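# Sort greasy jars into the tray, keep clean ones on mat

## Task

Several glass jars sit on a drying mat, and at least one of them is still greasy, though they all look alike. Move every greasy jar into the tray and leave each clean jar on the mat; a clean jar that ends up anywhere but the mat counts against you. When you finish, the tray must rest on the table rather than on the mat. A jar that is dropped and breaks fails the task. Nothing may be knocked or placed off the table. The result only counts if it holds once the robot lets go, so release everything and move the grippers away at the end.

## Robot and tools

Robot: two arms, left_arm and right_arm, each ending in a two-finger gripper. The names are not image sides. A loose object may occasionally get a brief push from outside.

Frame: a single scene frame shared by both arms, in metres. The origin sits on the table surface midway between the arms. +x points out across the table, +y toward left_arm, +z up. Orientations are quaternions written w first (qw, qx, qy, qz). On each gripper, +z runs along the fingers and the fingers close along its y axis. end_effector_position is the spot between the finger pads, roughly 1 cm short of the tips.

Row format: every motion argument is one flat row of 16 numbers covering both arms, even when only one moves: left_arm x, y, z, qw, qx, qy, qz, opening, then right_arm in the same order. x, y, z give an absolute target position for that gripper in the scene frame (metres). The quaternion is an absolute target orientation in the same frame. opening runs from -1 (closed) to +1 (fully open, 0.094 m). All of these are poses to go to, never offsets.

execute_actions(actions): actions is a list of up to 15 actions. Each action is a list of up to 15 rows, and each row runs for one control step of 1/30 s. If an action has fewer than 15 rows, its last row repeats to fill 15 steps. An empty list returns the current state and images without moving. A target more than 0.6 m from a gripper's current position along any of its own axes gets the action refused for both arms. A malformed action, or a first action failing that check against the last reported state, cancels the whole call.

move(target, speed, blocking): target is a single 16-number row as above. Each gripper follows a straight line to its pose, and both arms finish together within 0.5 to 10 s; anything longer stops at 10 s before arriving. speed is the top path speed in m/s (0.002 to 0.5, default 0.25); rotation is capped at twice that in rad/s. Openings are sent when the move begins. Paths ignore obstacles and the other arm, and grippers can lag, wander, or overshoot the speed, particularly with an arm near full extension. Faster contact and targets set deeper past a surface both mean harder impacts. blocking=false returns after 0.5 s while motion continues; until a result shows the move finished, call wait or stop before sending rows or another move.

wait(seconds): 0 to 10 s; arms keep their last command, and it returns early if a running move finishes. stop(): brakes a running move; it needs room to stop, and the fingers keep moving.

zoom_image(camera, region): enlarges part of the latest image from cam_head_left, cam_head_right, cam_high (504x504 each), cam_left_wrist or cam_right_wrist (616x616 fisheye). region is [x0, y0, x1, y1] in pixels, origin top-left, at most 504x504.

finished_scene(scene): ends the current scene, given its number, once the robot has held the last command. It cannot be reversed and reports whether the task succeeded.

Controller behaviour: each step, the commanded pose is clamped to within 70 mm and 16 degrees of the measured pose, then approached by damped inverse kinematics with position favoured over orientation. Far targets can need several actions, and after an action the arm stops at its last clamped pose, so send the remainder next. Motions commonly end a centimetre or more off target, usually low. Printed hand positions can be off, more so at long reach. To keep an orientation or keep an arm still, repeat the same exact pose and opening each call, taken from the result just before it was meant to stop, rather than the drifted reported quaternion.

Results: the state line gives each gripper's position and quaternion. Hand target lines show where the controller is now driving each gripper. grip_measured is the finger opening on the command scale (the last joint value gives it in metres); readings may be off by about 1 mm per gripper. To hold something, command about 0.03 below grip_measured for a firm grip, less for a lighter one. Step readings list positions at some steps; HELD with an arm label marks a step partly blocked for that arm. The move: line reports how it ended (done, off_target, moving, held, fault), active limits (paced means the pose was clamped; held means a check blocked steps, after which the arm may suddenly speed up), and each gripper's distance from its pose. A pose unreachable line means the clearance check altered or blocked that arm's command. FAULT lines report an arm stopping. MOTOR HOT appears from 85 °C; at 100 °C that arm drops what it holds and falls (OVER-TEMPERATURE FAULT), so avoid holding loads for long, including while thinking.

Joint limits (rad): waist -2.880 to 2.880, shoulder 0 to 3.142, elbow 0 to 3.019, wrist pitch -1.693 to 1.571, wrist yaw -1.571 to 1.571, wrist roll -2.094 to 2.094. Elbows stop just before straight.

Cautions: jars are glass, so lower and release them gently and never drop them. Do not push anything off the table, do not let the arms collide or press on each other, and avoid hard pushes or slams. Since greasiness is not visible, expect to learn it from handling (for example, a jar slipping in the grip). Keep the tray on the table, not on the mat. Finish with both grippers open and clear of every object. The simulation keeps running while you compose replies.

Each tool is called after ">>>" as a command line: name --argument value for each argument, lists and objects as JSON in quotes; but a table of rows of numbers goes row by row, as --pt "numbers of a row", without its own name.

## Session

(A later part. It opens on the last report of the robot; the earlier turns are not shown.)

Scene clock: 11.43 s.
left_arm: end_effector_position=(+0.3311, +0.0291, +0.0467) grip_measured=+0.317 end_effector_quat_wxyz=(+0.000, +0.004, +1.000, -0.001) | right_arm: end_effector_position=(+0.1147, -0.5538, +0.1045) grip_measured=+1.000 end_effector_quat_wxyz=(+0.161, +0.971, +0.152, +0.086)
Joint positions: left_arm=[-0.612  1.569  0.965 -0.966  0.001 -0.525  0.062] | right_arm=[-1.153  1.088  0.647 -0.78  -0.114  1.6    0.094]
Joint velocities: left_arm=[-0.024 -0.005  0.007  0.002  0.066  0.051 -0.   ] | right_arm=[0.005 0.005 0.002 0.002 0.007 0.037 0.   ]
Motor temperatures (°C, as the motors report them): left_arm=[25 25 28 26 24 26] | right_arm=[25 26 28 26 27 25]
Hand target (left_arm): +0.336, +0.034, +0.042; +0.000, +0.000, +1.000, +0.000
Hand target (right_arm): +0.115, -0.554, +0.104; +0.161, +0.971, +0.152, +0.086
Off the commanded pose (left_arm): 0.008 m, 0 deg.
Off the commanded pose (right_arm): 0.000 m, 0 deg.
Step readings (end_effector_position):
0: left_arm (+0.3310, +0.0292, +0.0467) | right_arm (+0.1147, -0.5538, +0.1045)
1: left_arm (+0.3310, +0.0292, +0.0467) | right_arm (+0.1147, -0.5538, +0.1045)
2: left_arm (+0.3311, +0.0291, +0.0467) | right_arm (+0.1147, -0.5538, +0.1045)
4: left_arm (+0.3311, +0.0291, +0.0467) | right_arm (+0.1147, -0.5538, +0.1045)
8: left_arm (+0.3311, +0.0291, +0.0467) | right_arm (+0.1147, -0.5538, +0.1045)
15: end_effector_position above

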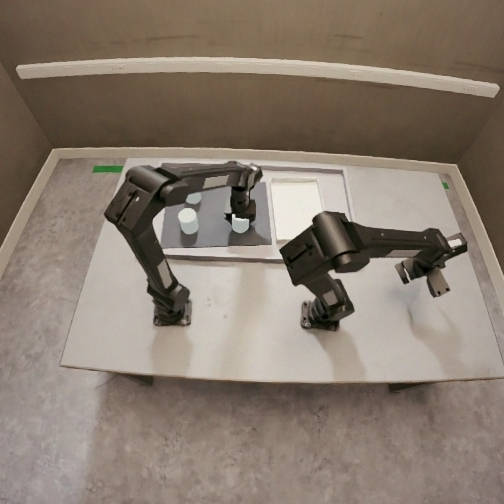

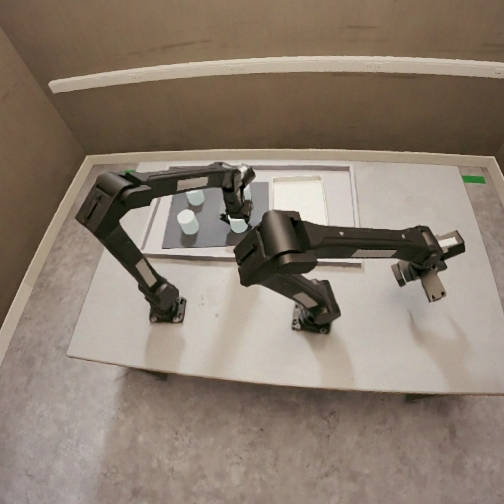

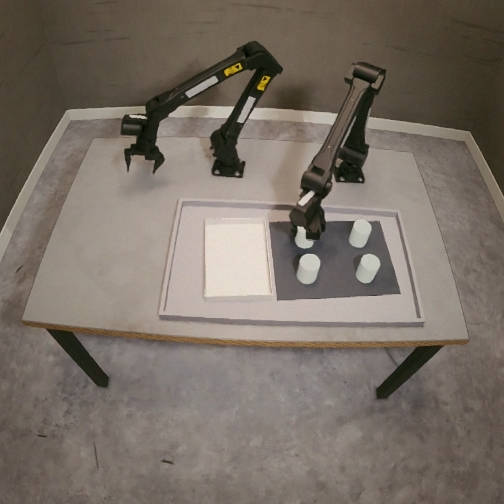

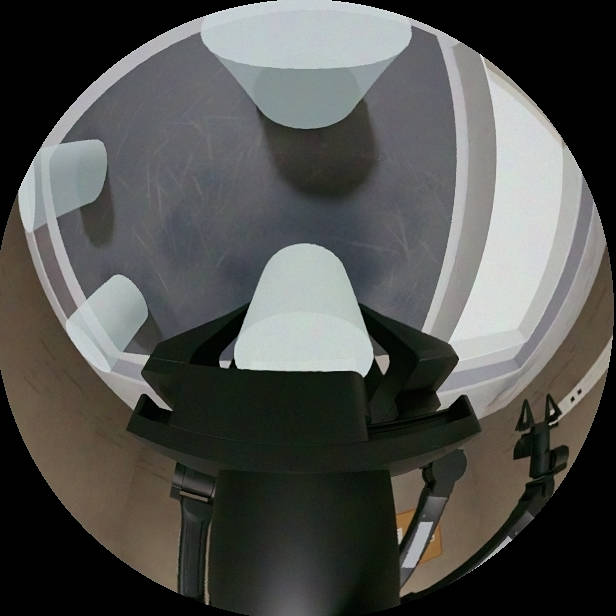

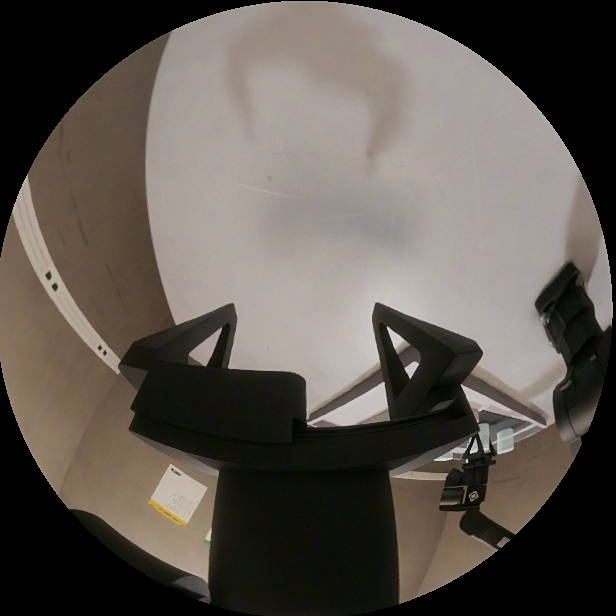

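>>> execute_actions --actions '[[[0.336,0.034,0.042,0,0,1,0,0.31,0.1147,-0.5538,0.1045,0.161,0.971,0.152,0.086,1]]]'

>>> move --target '[0.336,0.034,0.064,0,0,1,0,0.31,0.1147,-0.5538,0.1045,0.161,0.971,0.152,0.086,1]' --speed 0.02

Scene clock: 12.13 s.
left_arm: end_effector_position=(+0.3311, +0.0291, +0.0467) grip_measured=+0.320 end_effector_quat_wxyz=(+0.000, +0.004, +1.000, -0.001) | right_arm: end_effector_position=(+0.1147, -0.5538, +0.1045) grip_measured=+1.000 end_effector_quat_wxyz=(+0.161, +0.971, +0.152, +0.086)
Joint positions: left_arm=[-0.612  1.569  0.965 -0.966  0.001 -0.525  0.062] | right_arm=[-1.153  1.088  0.647 -0.78  -0.114  1.6    0.094]
Joint velocities: left_arm=[-0.015 -0.005 -0.007 -0.002 -0.007 -0.066  0.   ] | right_arm=[-0.024  0.005 -0.002 -0.002 -0.066  0.037  0.   ]
Motor temperatures (°C, as the motors report them): left_arm=[25 25 28 26 24 26] | right_arm=[25 26 28 26 27 25]
Hand target (left_arm): +0.336, +0.034, +0.042; +0.000, -0.000, +1.000, +0.000
Hand target (right_arm): +0.115, -0.554, +0.104; +0.161, +0.971, +0.152, +0.086
Off the commanded pose (left_arm): 0.008 m, 0 deg.
Off the commanded pose (right_arm): 0.000 m, 0 deg.
Step readings (end_effector_position):
0: left_arm (+0.3311, +0.0291, +0.0467) | right_arm (+0.1147, -0.5538, +0.1045)
1: left_arm (+0.3311, +0.0291, +0.0467) | right_arm (+0.1147, -0.5538, +0.1045)
2: left_arm (+0.3311, +0.0291, +0.0467) | right_arm (+0.1147, -0.5538, +0.1045)
4: left_arm (+0.3311, +0.0291, +0.0467) | right_arm (+0.1147, -0.5538, +0.1045)
8: left_arm (+0.3311, +0.0291, +0.0467) | right_arm (+0.1147, -0.5538, +0.1045)
15: end_effector_position above

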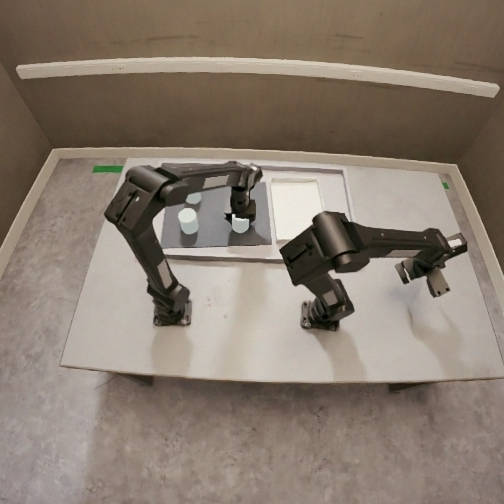

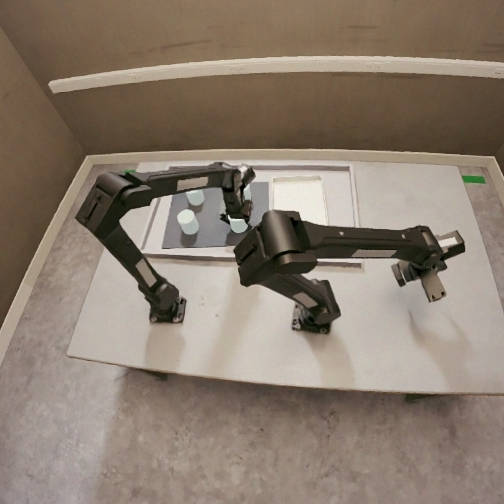

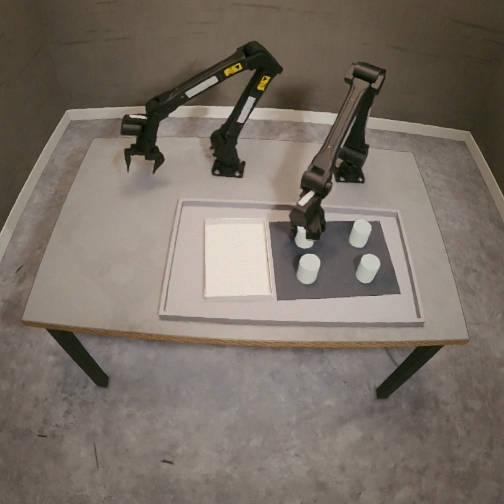

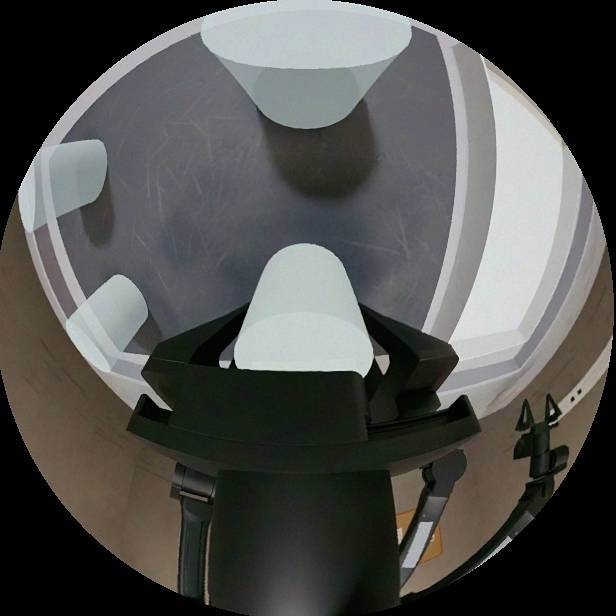

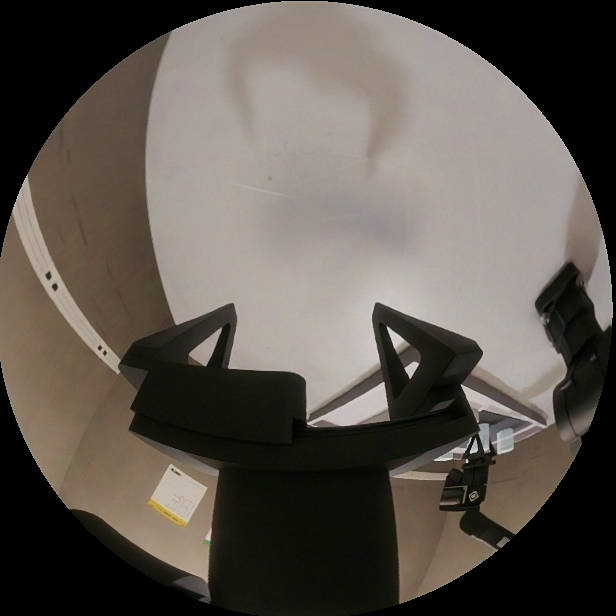

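Scene clock: 13.30 s.
left_arm: end_effector_position=(+0.3230, +0.0339, +0.0474) grip_measured=+0.320 end_effector_quat_wxyz=(-0.016, +0.004, +1.000, +0.008) | right_arm: end_effector_position=(+0.1147, -0.5538, +0.1045) grip_measured=+1.000 end_effector_quat_wxyz=(+0.161, +0.971, +0.152, +0.086)
Joint positions: left_arm=[-0.612  1.567  0.965 -1.005  0.001 -0.525  0.062] | right_arm=[-1.153  1.088  0.647 -0.78  -0.114  1.6    0.094]
Joint velocities: left_arm=[-0.005 -0.024  0.012 -0.002 -0.037  0.037 -0.   ] | right_arm=[-0.005 -0.005 -0.027 -0.022  0.051 -0.022  0.   ]
Motor temperatures (°C, as the motors report them): left_arm=[25 25 28 26 24 26] | right_arm=[25 26 28 26 27 25]
Hand target (left_arm): +0.335, +0.034, +0.064; +0.000, -0.000, +1.000, +0.000
Hand target (right_arm): +0.115, -0.554, +0.104; +0.161, +0.971, +0.152, +0.086
Off the commanded pose (left_arm): 0.021 m, 2 deg.
Off the commanded pose (right_arm): 0.000 m, 0 deg.
move: off_target (left_arm)

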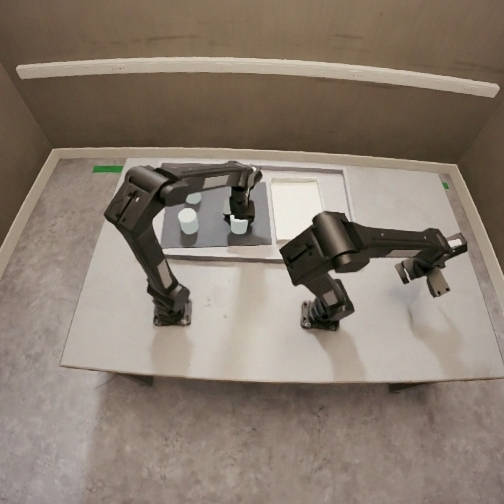

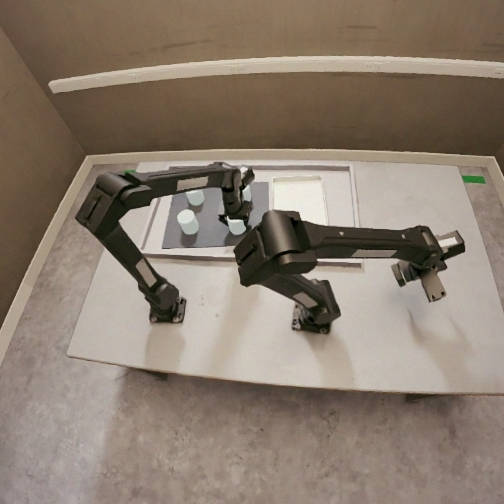

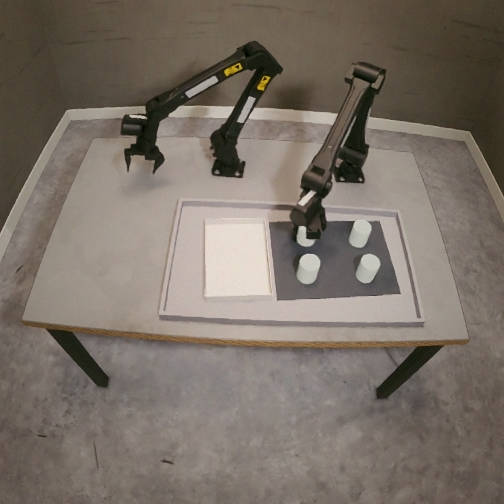

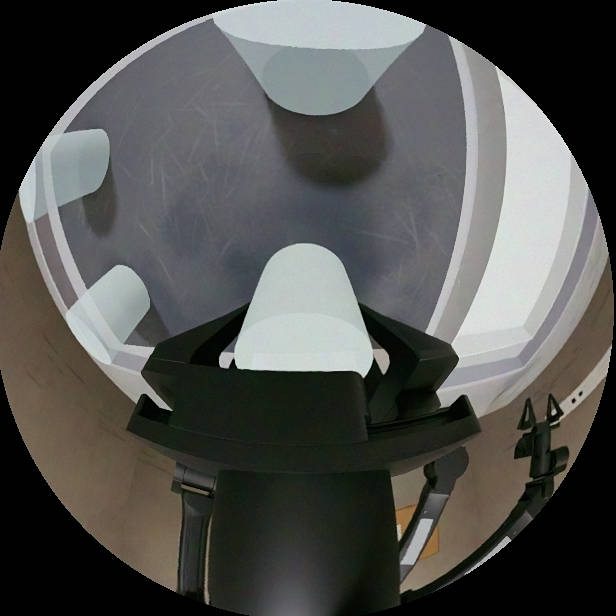

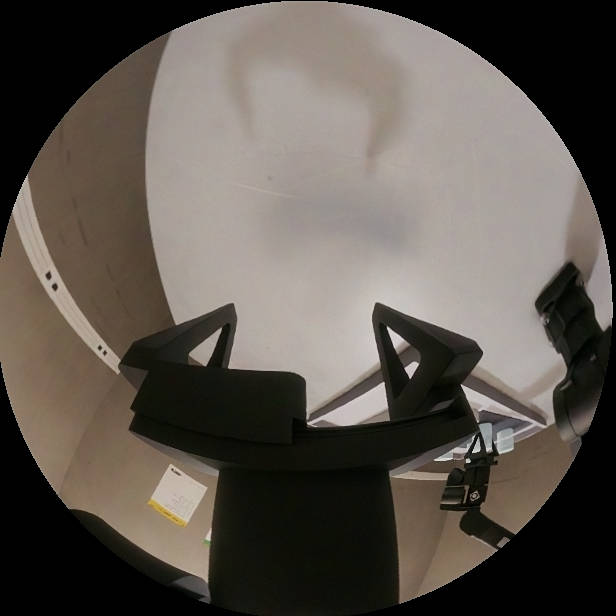

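>>> move --target '[0.336,0.034,0.08,0,0,1,0,0.31,0.1147,-0.5538,0.1045,0.161,0.971,0.152,0.086,1]' --speed 0.03

Scene clock: 14.80 s.
left_arm: end_effector_position=(+0.3144, +0.0390, +0.0554) grip_measured=+0.320 end_effector_quat_wxyz=(-0.028, +0.004, +0.999, +0.015) | right_arm: end_effector_position=(+0.1147, -0.5538, +0.1045) grip_measured=+1.000 end_effector_quat_wxyz=(+0.161, +0.971, +0.152, +0.086)
Joint positions: left_arm=[-0.612  1.547  0.965 -1.052  0.001 -0.525  0.062] | right_arm=[-1.153  1.088  0.647 -0.78  -0.114  1.6    0.094]
Joint velocities: left_arm=[ 0.005 -0.005 -0.017 -0.007  0.007  0.022 -0.   ] | right_arm=[-0.015  0.005  0.007 -0.007 -0.022 -0.022  0.   ]
Motor temperatures (°C, as the motors report them): left_arm=[25 25 28 26 24 26] | right_arm=[25 26 28 26 27 25]
Hand target (left_arm): +0.334, +0.035, +0.080; +0.001, -0.000, +1.000, +0.001
Hand target (right_arm): +0.115, -0.554, +0.104; +0.161, +0.971, +0.152, +0.086
Off the commanded pose (left_arm): 0.033 m, 4 deg.
Off the commanded pose (right_arm): 0.000 m, 0 deg.
move: off_target (left_arm)

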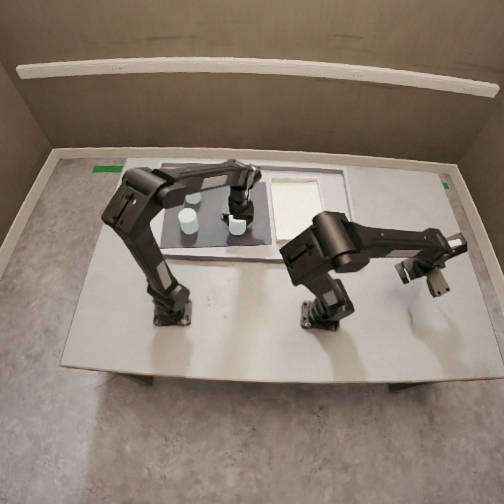

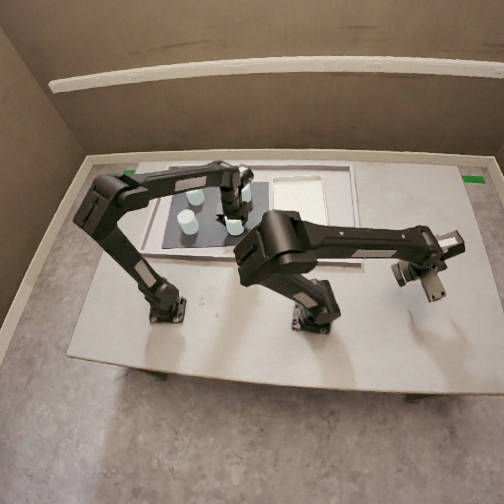

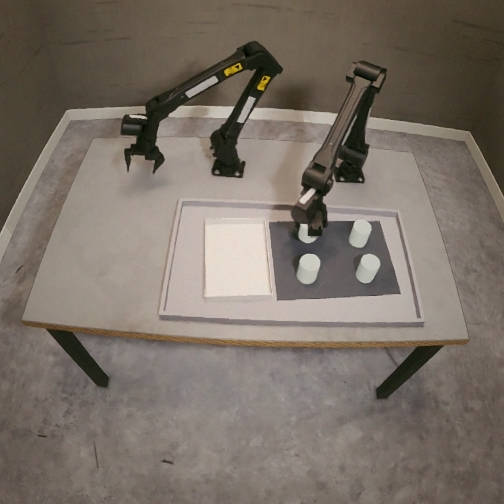

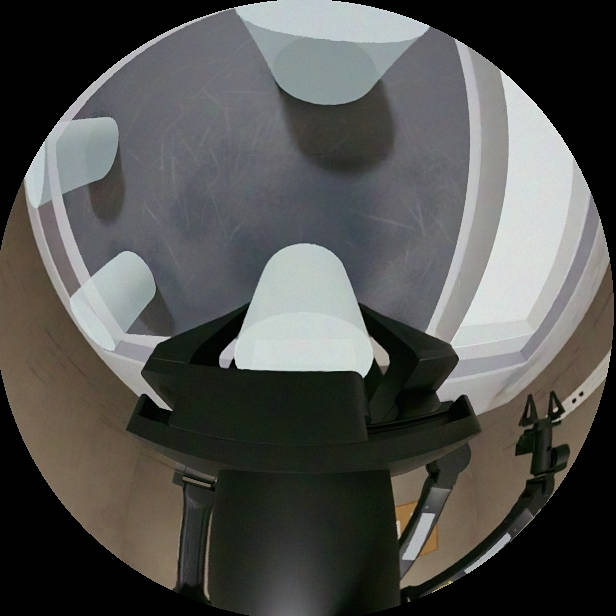

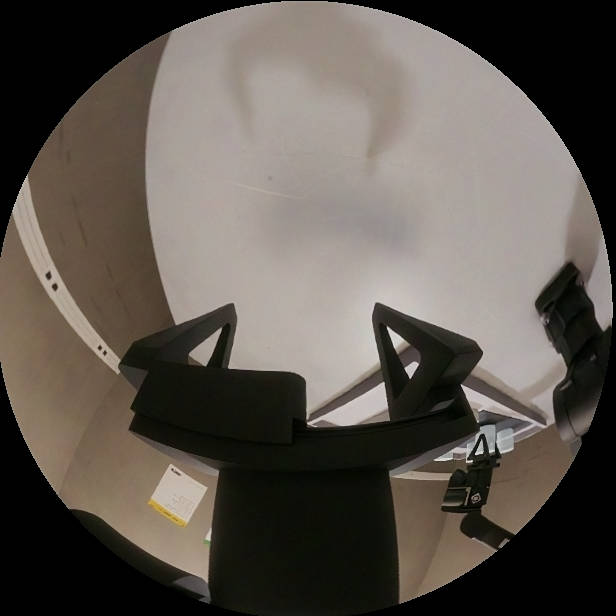

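>>> move --target '[0.336,0.034,0.043,0,0,1,0,0.31,0.1147,-0.5538,0.1045,0.161,0.971,0.152,0.086,1]' --speed 0.03

Scene clock: 16.27 s.
left_arm: end_effector_position=(+0.3300, +0.0297, +0.0467) grip_measured=+0.320 end_effector_quat_wxyz=(-0.002, +0.004, +1.000, +0.000) | right_arm: end_effector_position=(+0.1147, -0.5538, +0.1045) grip_measured=+1.000 end_effector_quat_wxyz=(+0.161, +0.971, +0.152, +0.086)
Joint positions: left_arm=[-0.612  1.569  0.965 -0.971  0.001 -0.525  0.062] | right_arm=[-1.153  1.088  0.647 -0.78  -0.114  1.6    0.094]
Joint velocities: left_arm=[ 0.005 -0.015 -0.002  0.002 -0.081 -0.037 -0.001] | right_arm=[-0.005 -0.024 -0.012 -0.007 -0.007 -0.007  0.   ]
Motor temperatures (°C, as the motors report them): left_arm=[25 25 28 26 24 26] | right_arm=[25 26 29 26 27 25]
Hand target (left_arm): +0.336, +0.034, +0.043; +0.000, -0.000, +1.000, +0.001
Hand target (right_arm): +0.115, -0.554, +0.104; +0.161, +0.971, +0.152, +0.086
Off the commanded pose (left_arm): 0.008 m, 1 deg.
Off the commanded pose (right_arm): 0.000 m, 0 deg.
move: done

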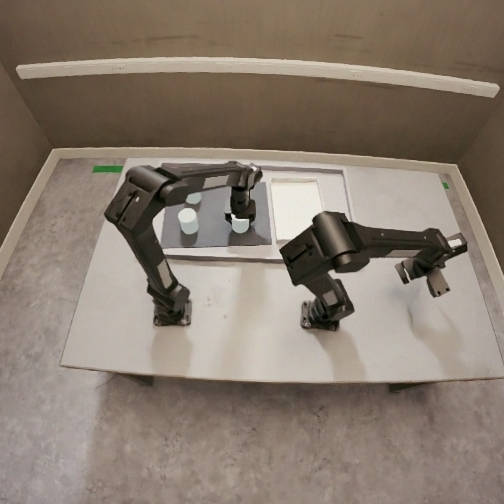

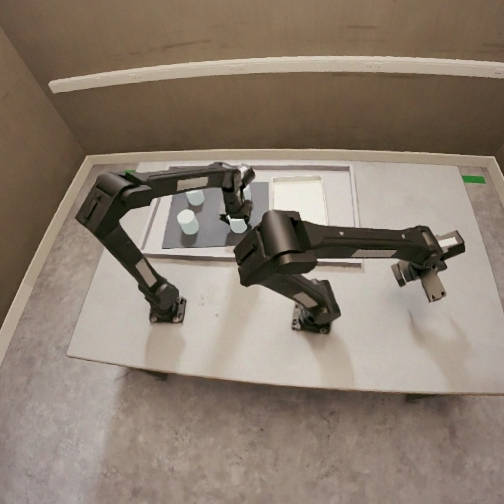

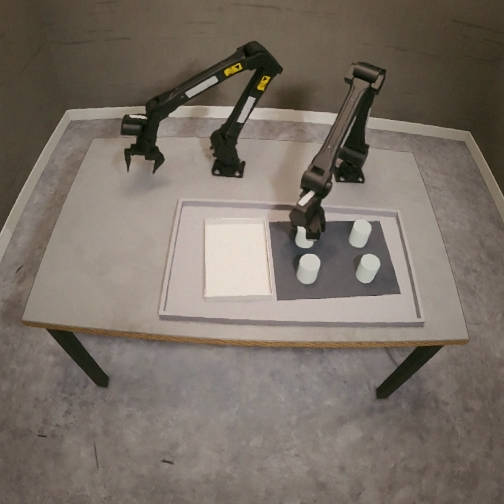

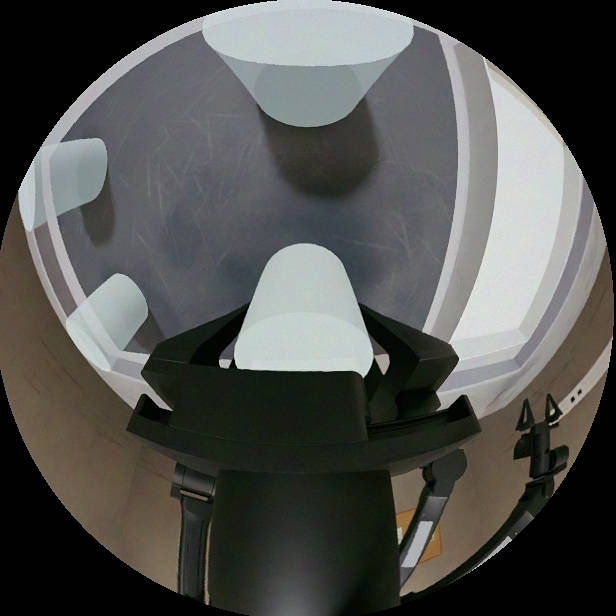

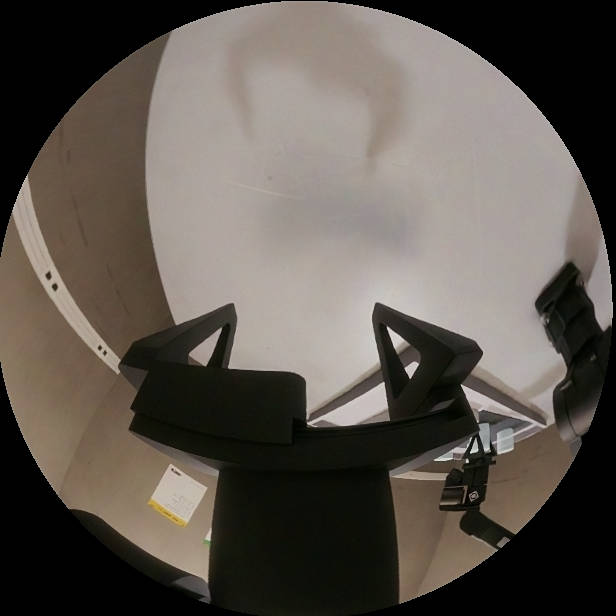

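>>> execute_actions --actions '[[[0.336,0.034,0.043,0,0,1,0,0.318,0.1147,-0.5538,0.1045,0.161,0.971,0.152,0.086,1]]]'

>>> move --target '[0.346,0.028,0.08,0,0,1,0,0.318,0.1147,-0.5538,0.1045,0.161,0.971,0.152,0.086,1]' --speed 0.03

Scene clock: 17.40 s.
left_arm: end_effector_position=(+0.3300, +0.0297, +0.0467) grip_measured=+0.325 end_effector_quat_wxyz=(-0.002, +0.004, +1.000, +0.000) | right_arm: end_effector_position=(+0.1147, -0.5538, +0.1045) grip_measured=+1.000 end_effector_quat_wxyz=(+0.161, +0.971, +0.152, +0.086)
Joint positions: left_arm=[-0.612  1.569  0.965 -0.971  0.001 -0.525  0.062] | right_arm=[-1.153  1.088  0.647 -0.78  -0.114  1.6    0.094]
Joint velocities: left_arm=[-0.005  0.005 -0.007  0.007 -0.007 -0.095 -0.001] | right_arm=[-0.024  0.005 -0.017 -0.007  0.081 -0.037  0.   ]
Motor temperatures (°C, as the motors report them): left_arm=[25 25 28 26 24 26] | right_arm=[25 26 29 26 27 25]
Hand target (left_arm): +0.336, +0.034, +0.043; +0.000, -0.000, +1.000, +0.000
Hand target (right_arm): +0.115, -0.554, +0.104; +0.161, +0.971, +0.152, +0.086
Off the commanded pose (left_arm): 0.008 m, 1 deg.
Off the commanded pose (right_arm): 0.000 m, 0 deg.
Step readings (end_effector_position):
0: left_arm (+0.3300, +0.0297, +0.0467) | right_arm (+0.1147, -0.5538, +0.1045)
1: left_arm (+0.3300, +0.0297, +0.0467) | right_arm (+0.1147, -0.5538, +0.1045)
2: left_arm (+0.3300, +0.0297, +0.0467) | right_arm (+0.1147, -0.5538, +0.1045)
4: left_arm (+0.3300, +0.0297, +0.0467) | right_arm (+0.1147, -0.5538, +0.1045)
8: left_arm (+0.3300, +0.0297, +0.0467) | right_arm (+0.1147, -0.5538, +0.1045)
15: end_effector_position above

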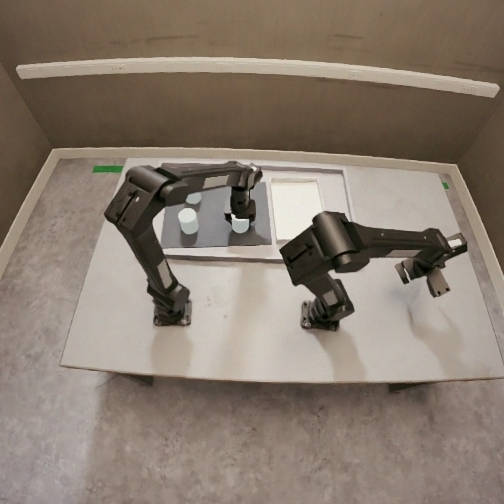

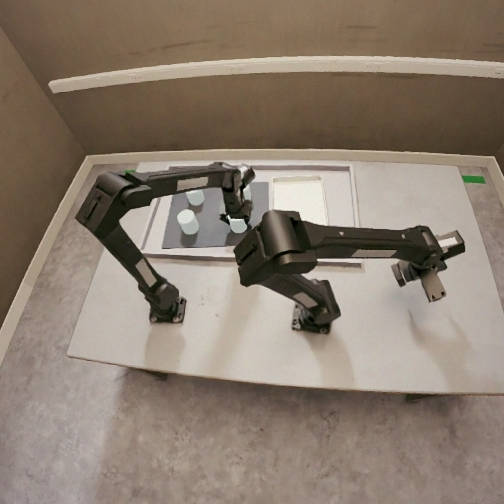

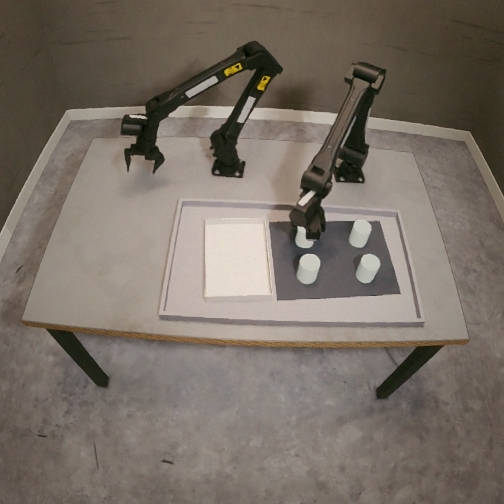

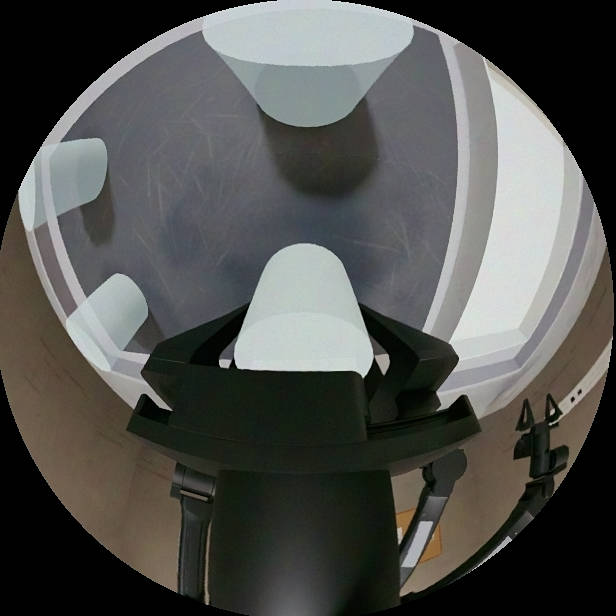

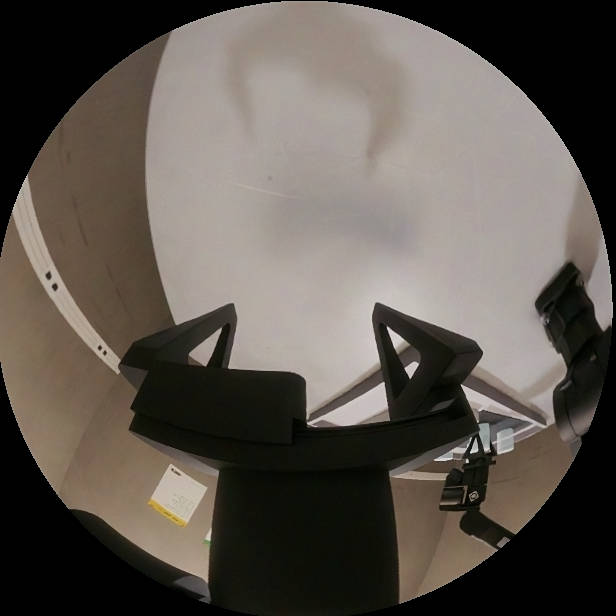

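Scene clock: 18.90 s.
left_arm: end_effector_position=(+0.3237, +0.0334, +0.0567) grip_measured=+0.325 end_effector_quat_wxyz=(-0.026, +0.004, +1.000, +0.014) | right_arm: end_effector_position=(+0.1147, -0.5538, +0.1045) grip_measured=+1.000 end_effector_quat_wxyz=(+0.161, +0.971, +0.152, +0.086)
Joint positions: left_arm=[-0.612  1.569  0.995 -1.057  0.001 -0.525  0.062] | right_arm=[-1.153  1.088  0.647 -0.78  -0.114  1.6    0.094]
Joint velocities: left_arm=[-0.005  0.015  0.027 -0.012 -0.022 -0.022 -0.001] | right_arm=[ 0.005 -0.005  0.007  0.002  0.007  0.037  0.   ]
Motor temperatures (°C, as the motors report them): left_arm=[25 25 29 26 24 26] | right_arm=[25 26 29 26 27 25]
Hand target (left_arm): +0.344, +0.029, +0.081; +0.000, -0.000, +1.000, +0.000
Hand target (right_arm): +0.115, -0.554, +0.104; +0.161, +0.971, +0.152, +0.086
Off the commanded pose (left_arm): 0.033 m, 3 deg.
Off the commanded pose (right_arm): 0.000 m, 0 deg.
move: off_target (left_arm)

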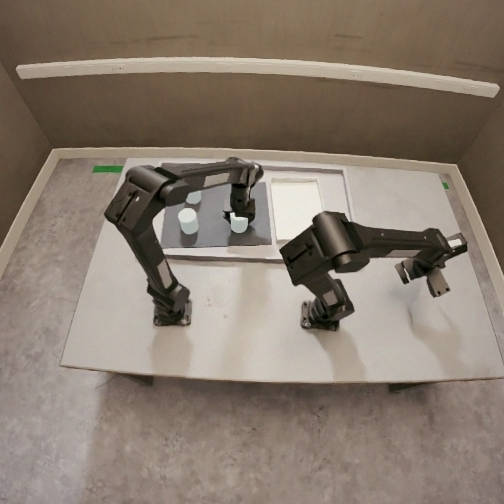

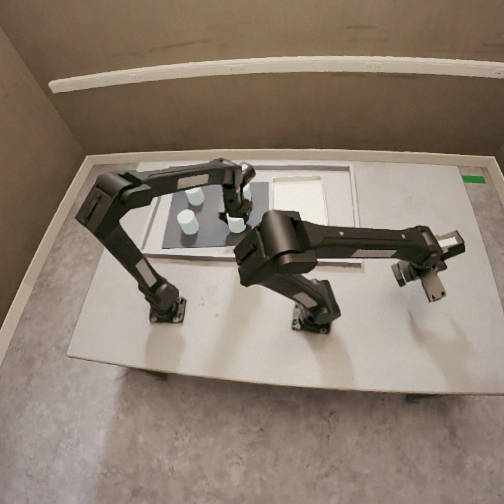

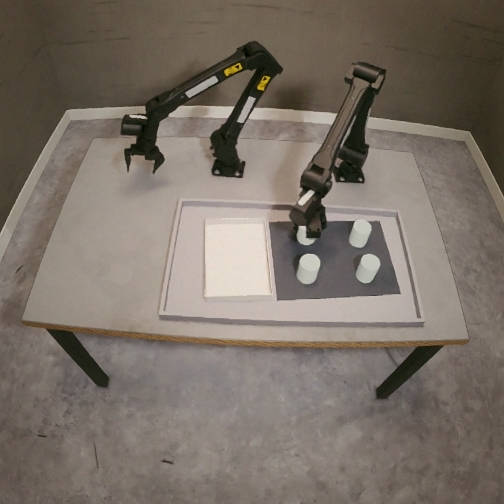

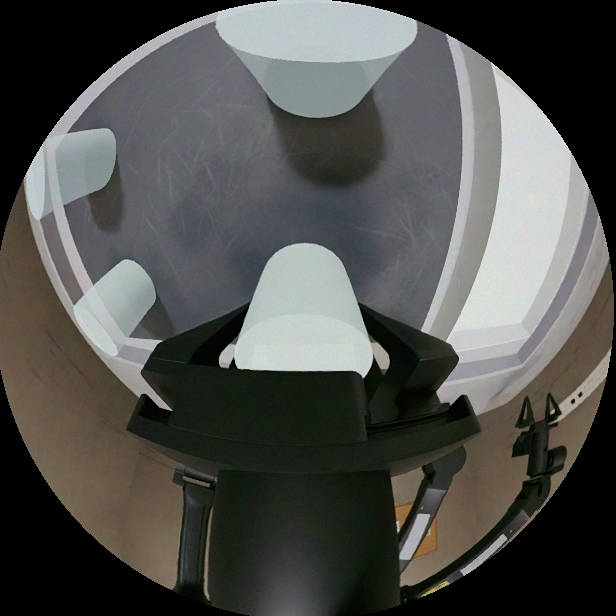

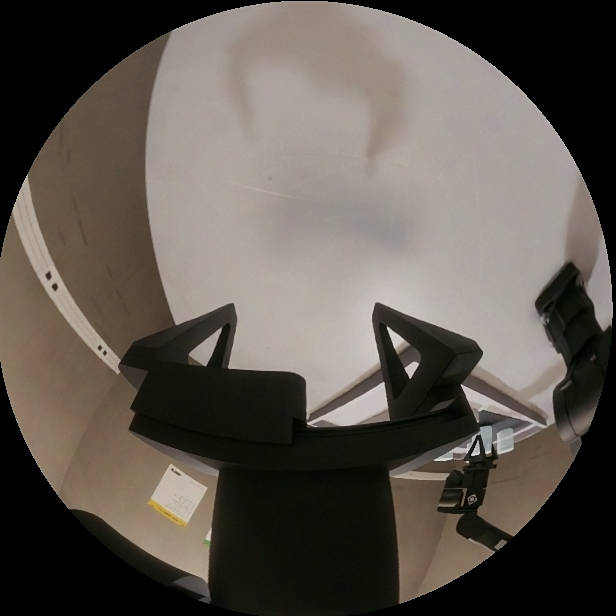

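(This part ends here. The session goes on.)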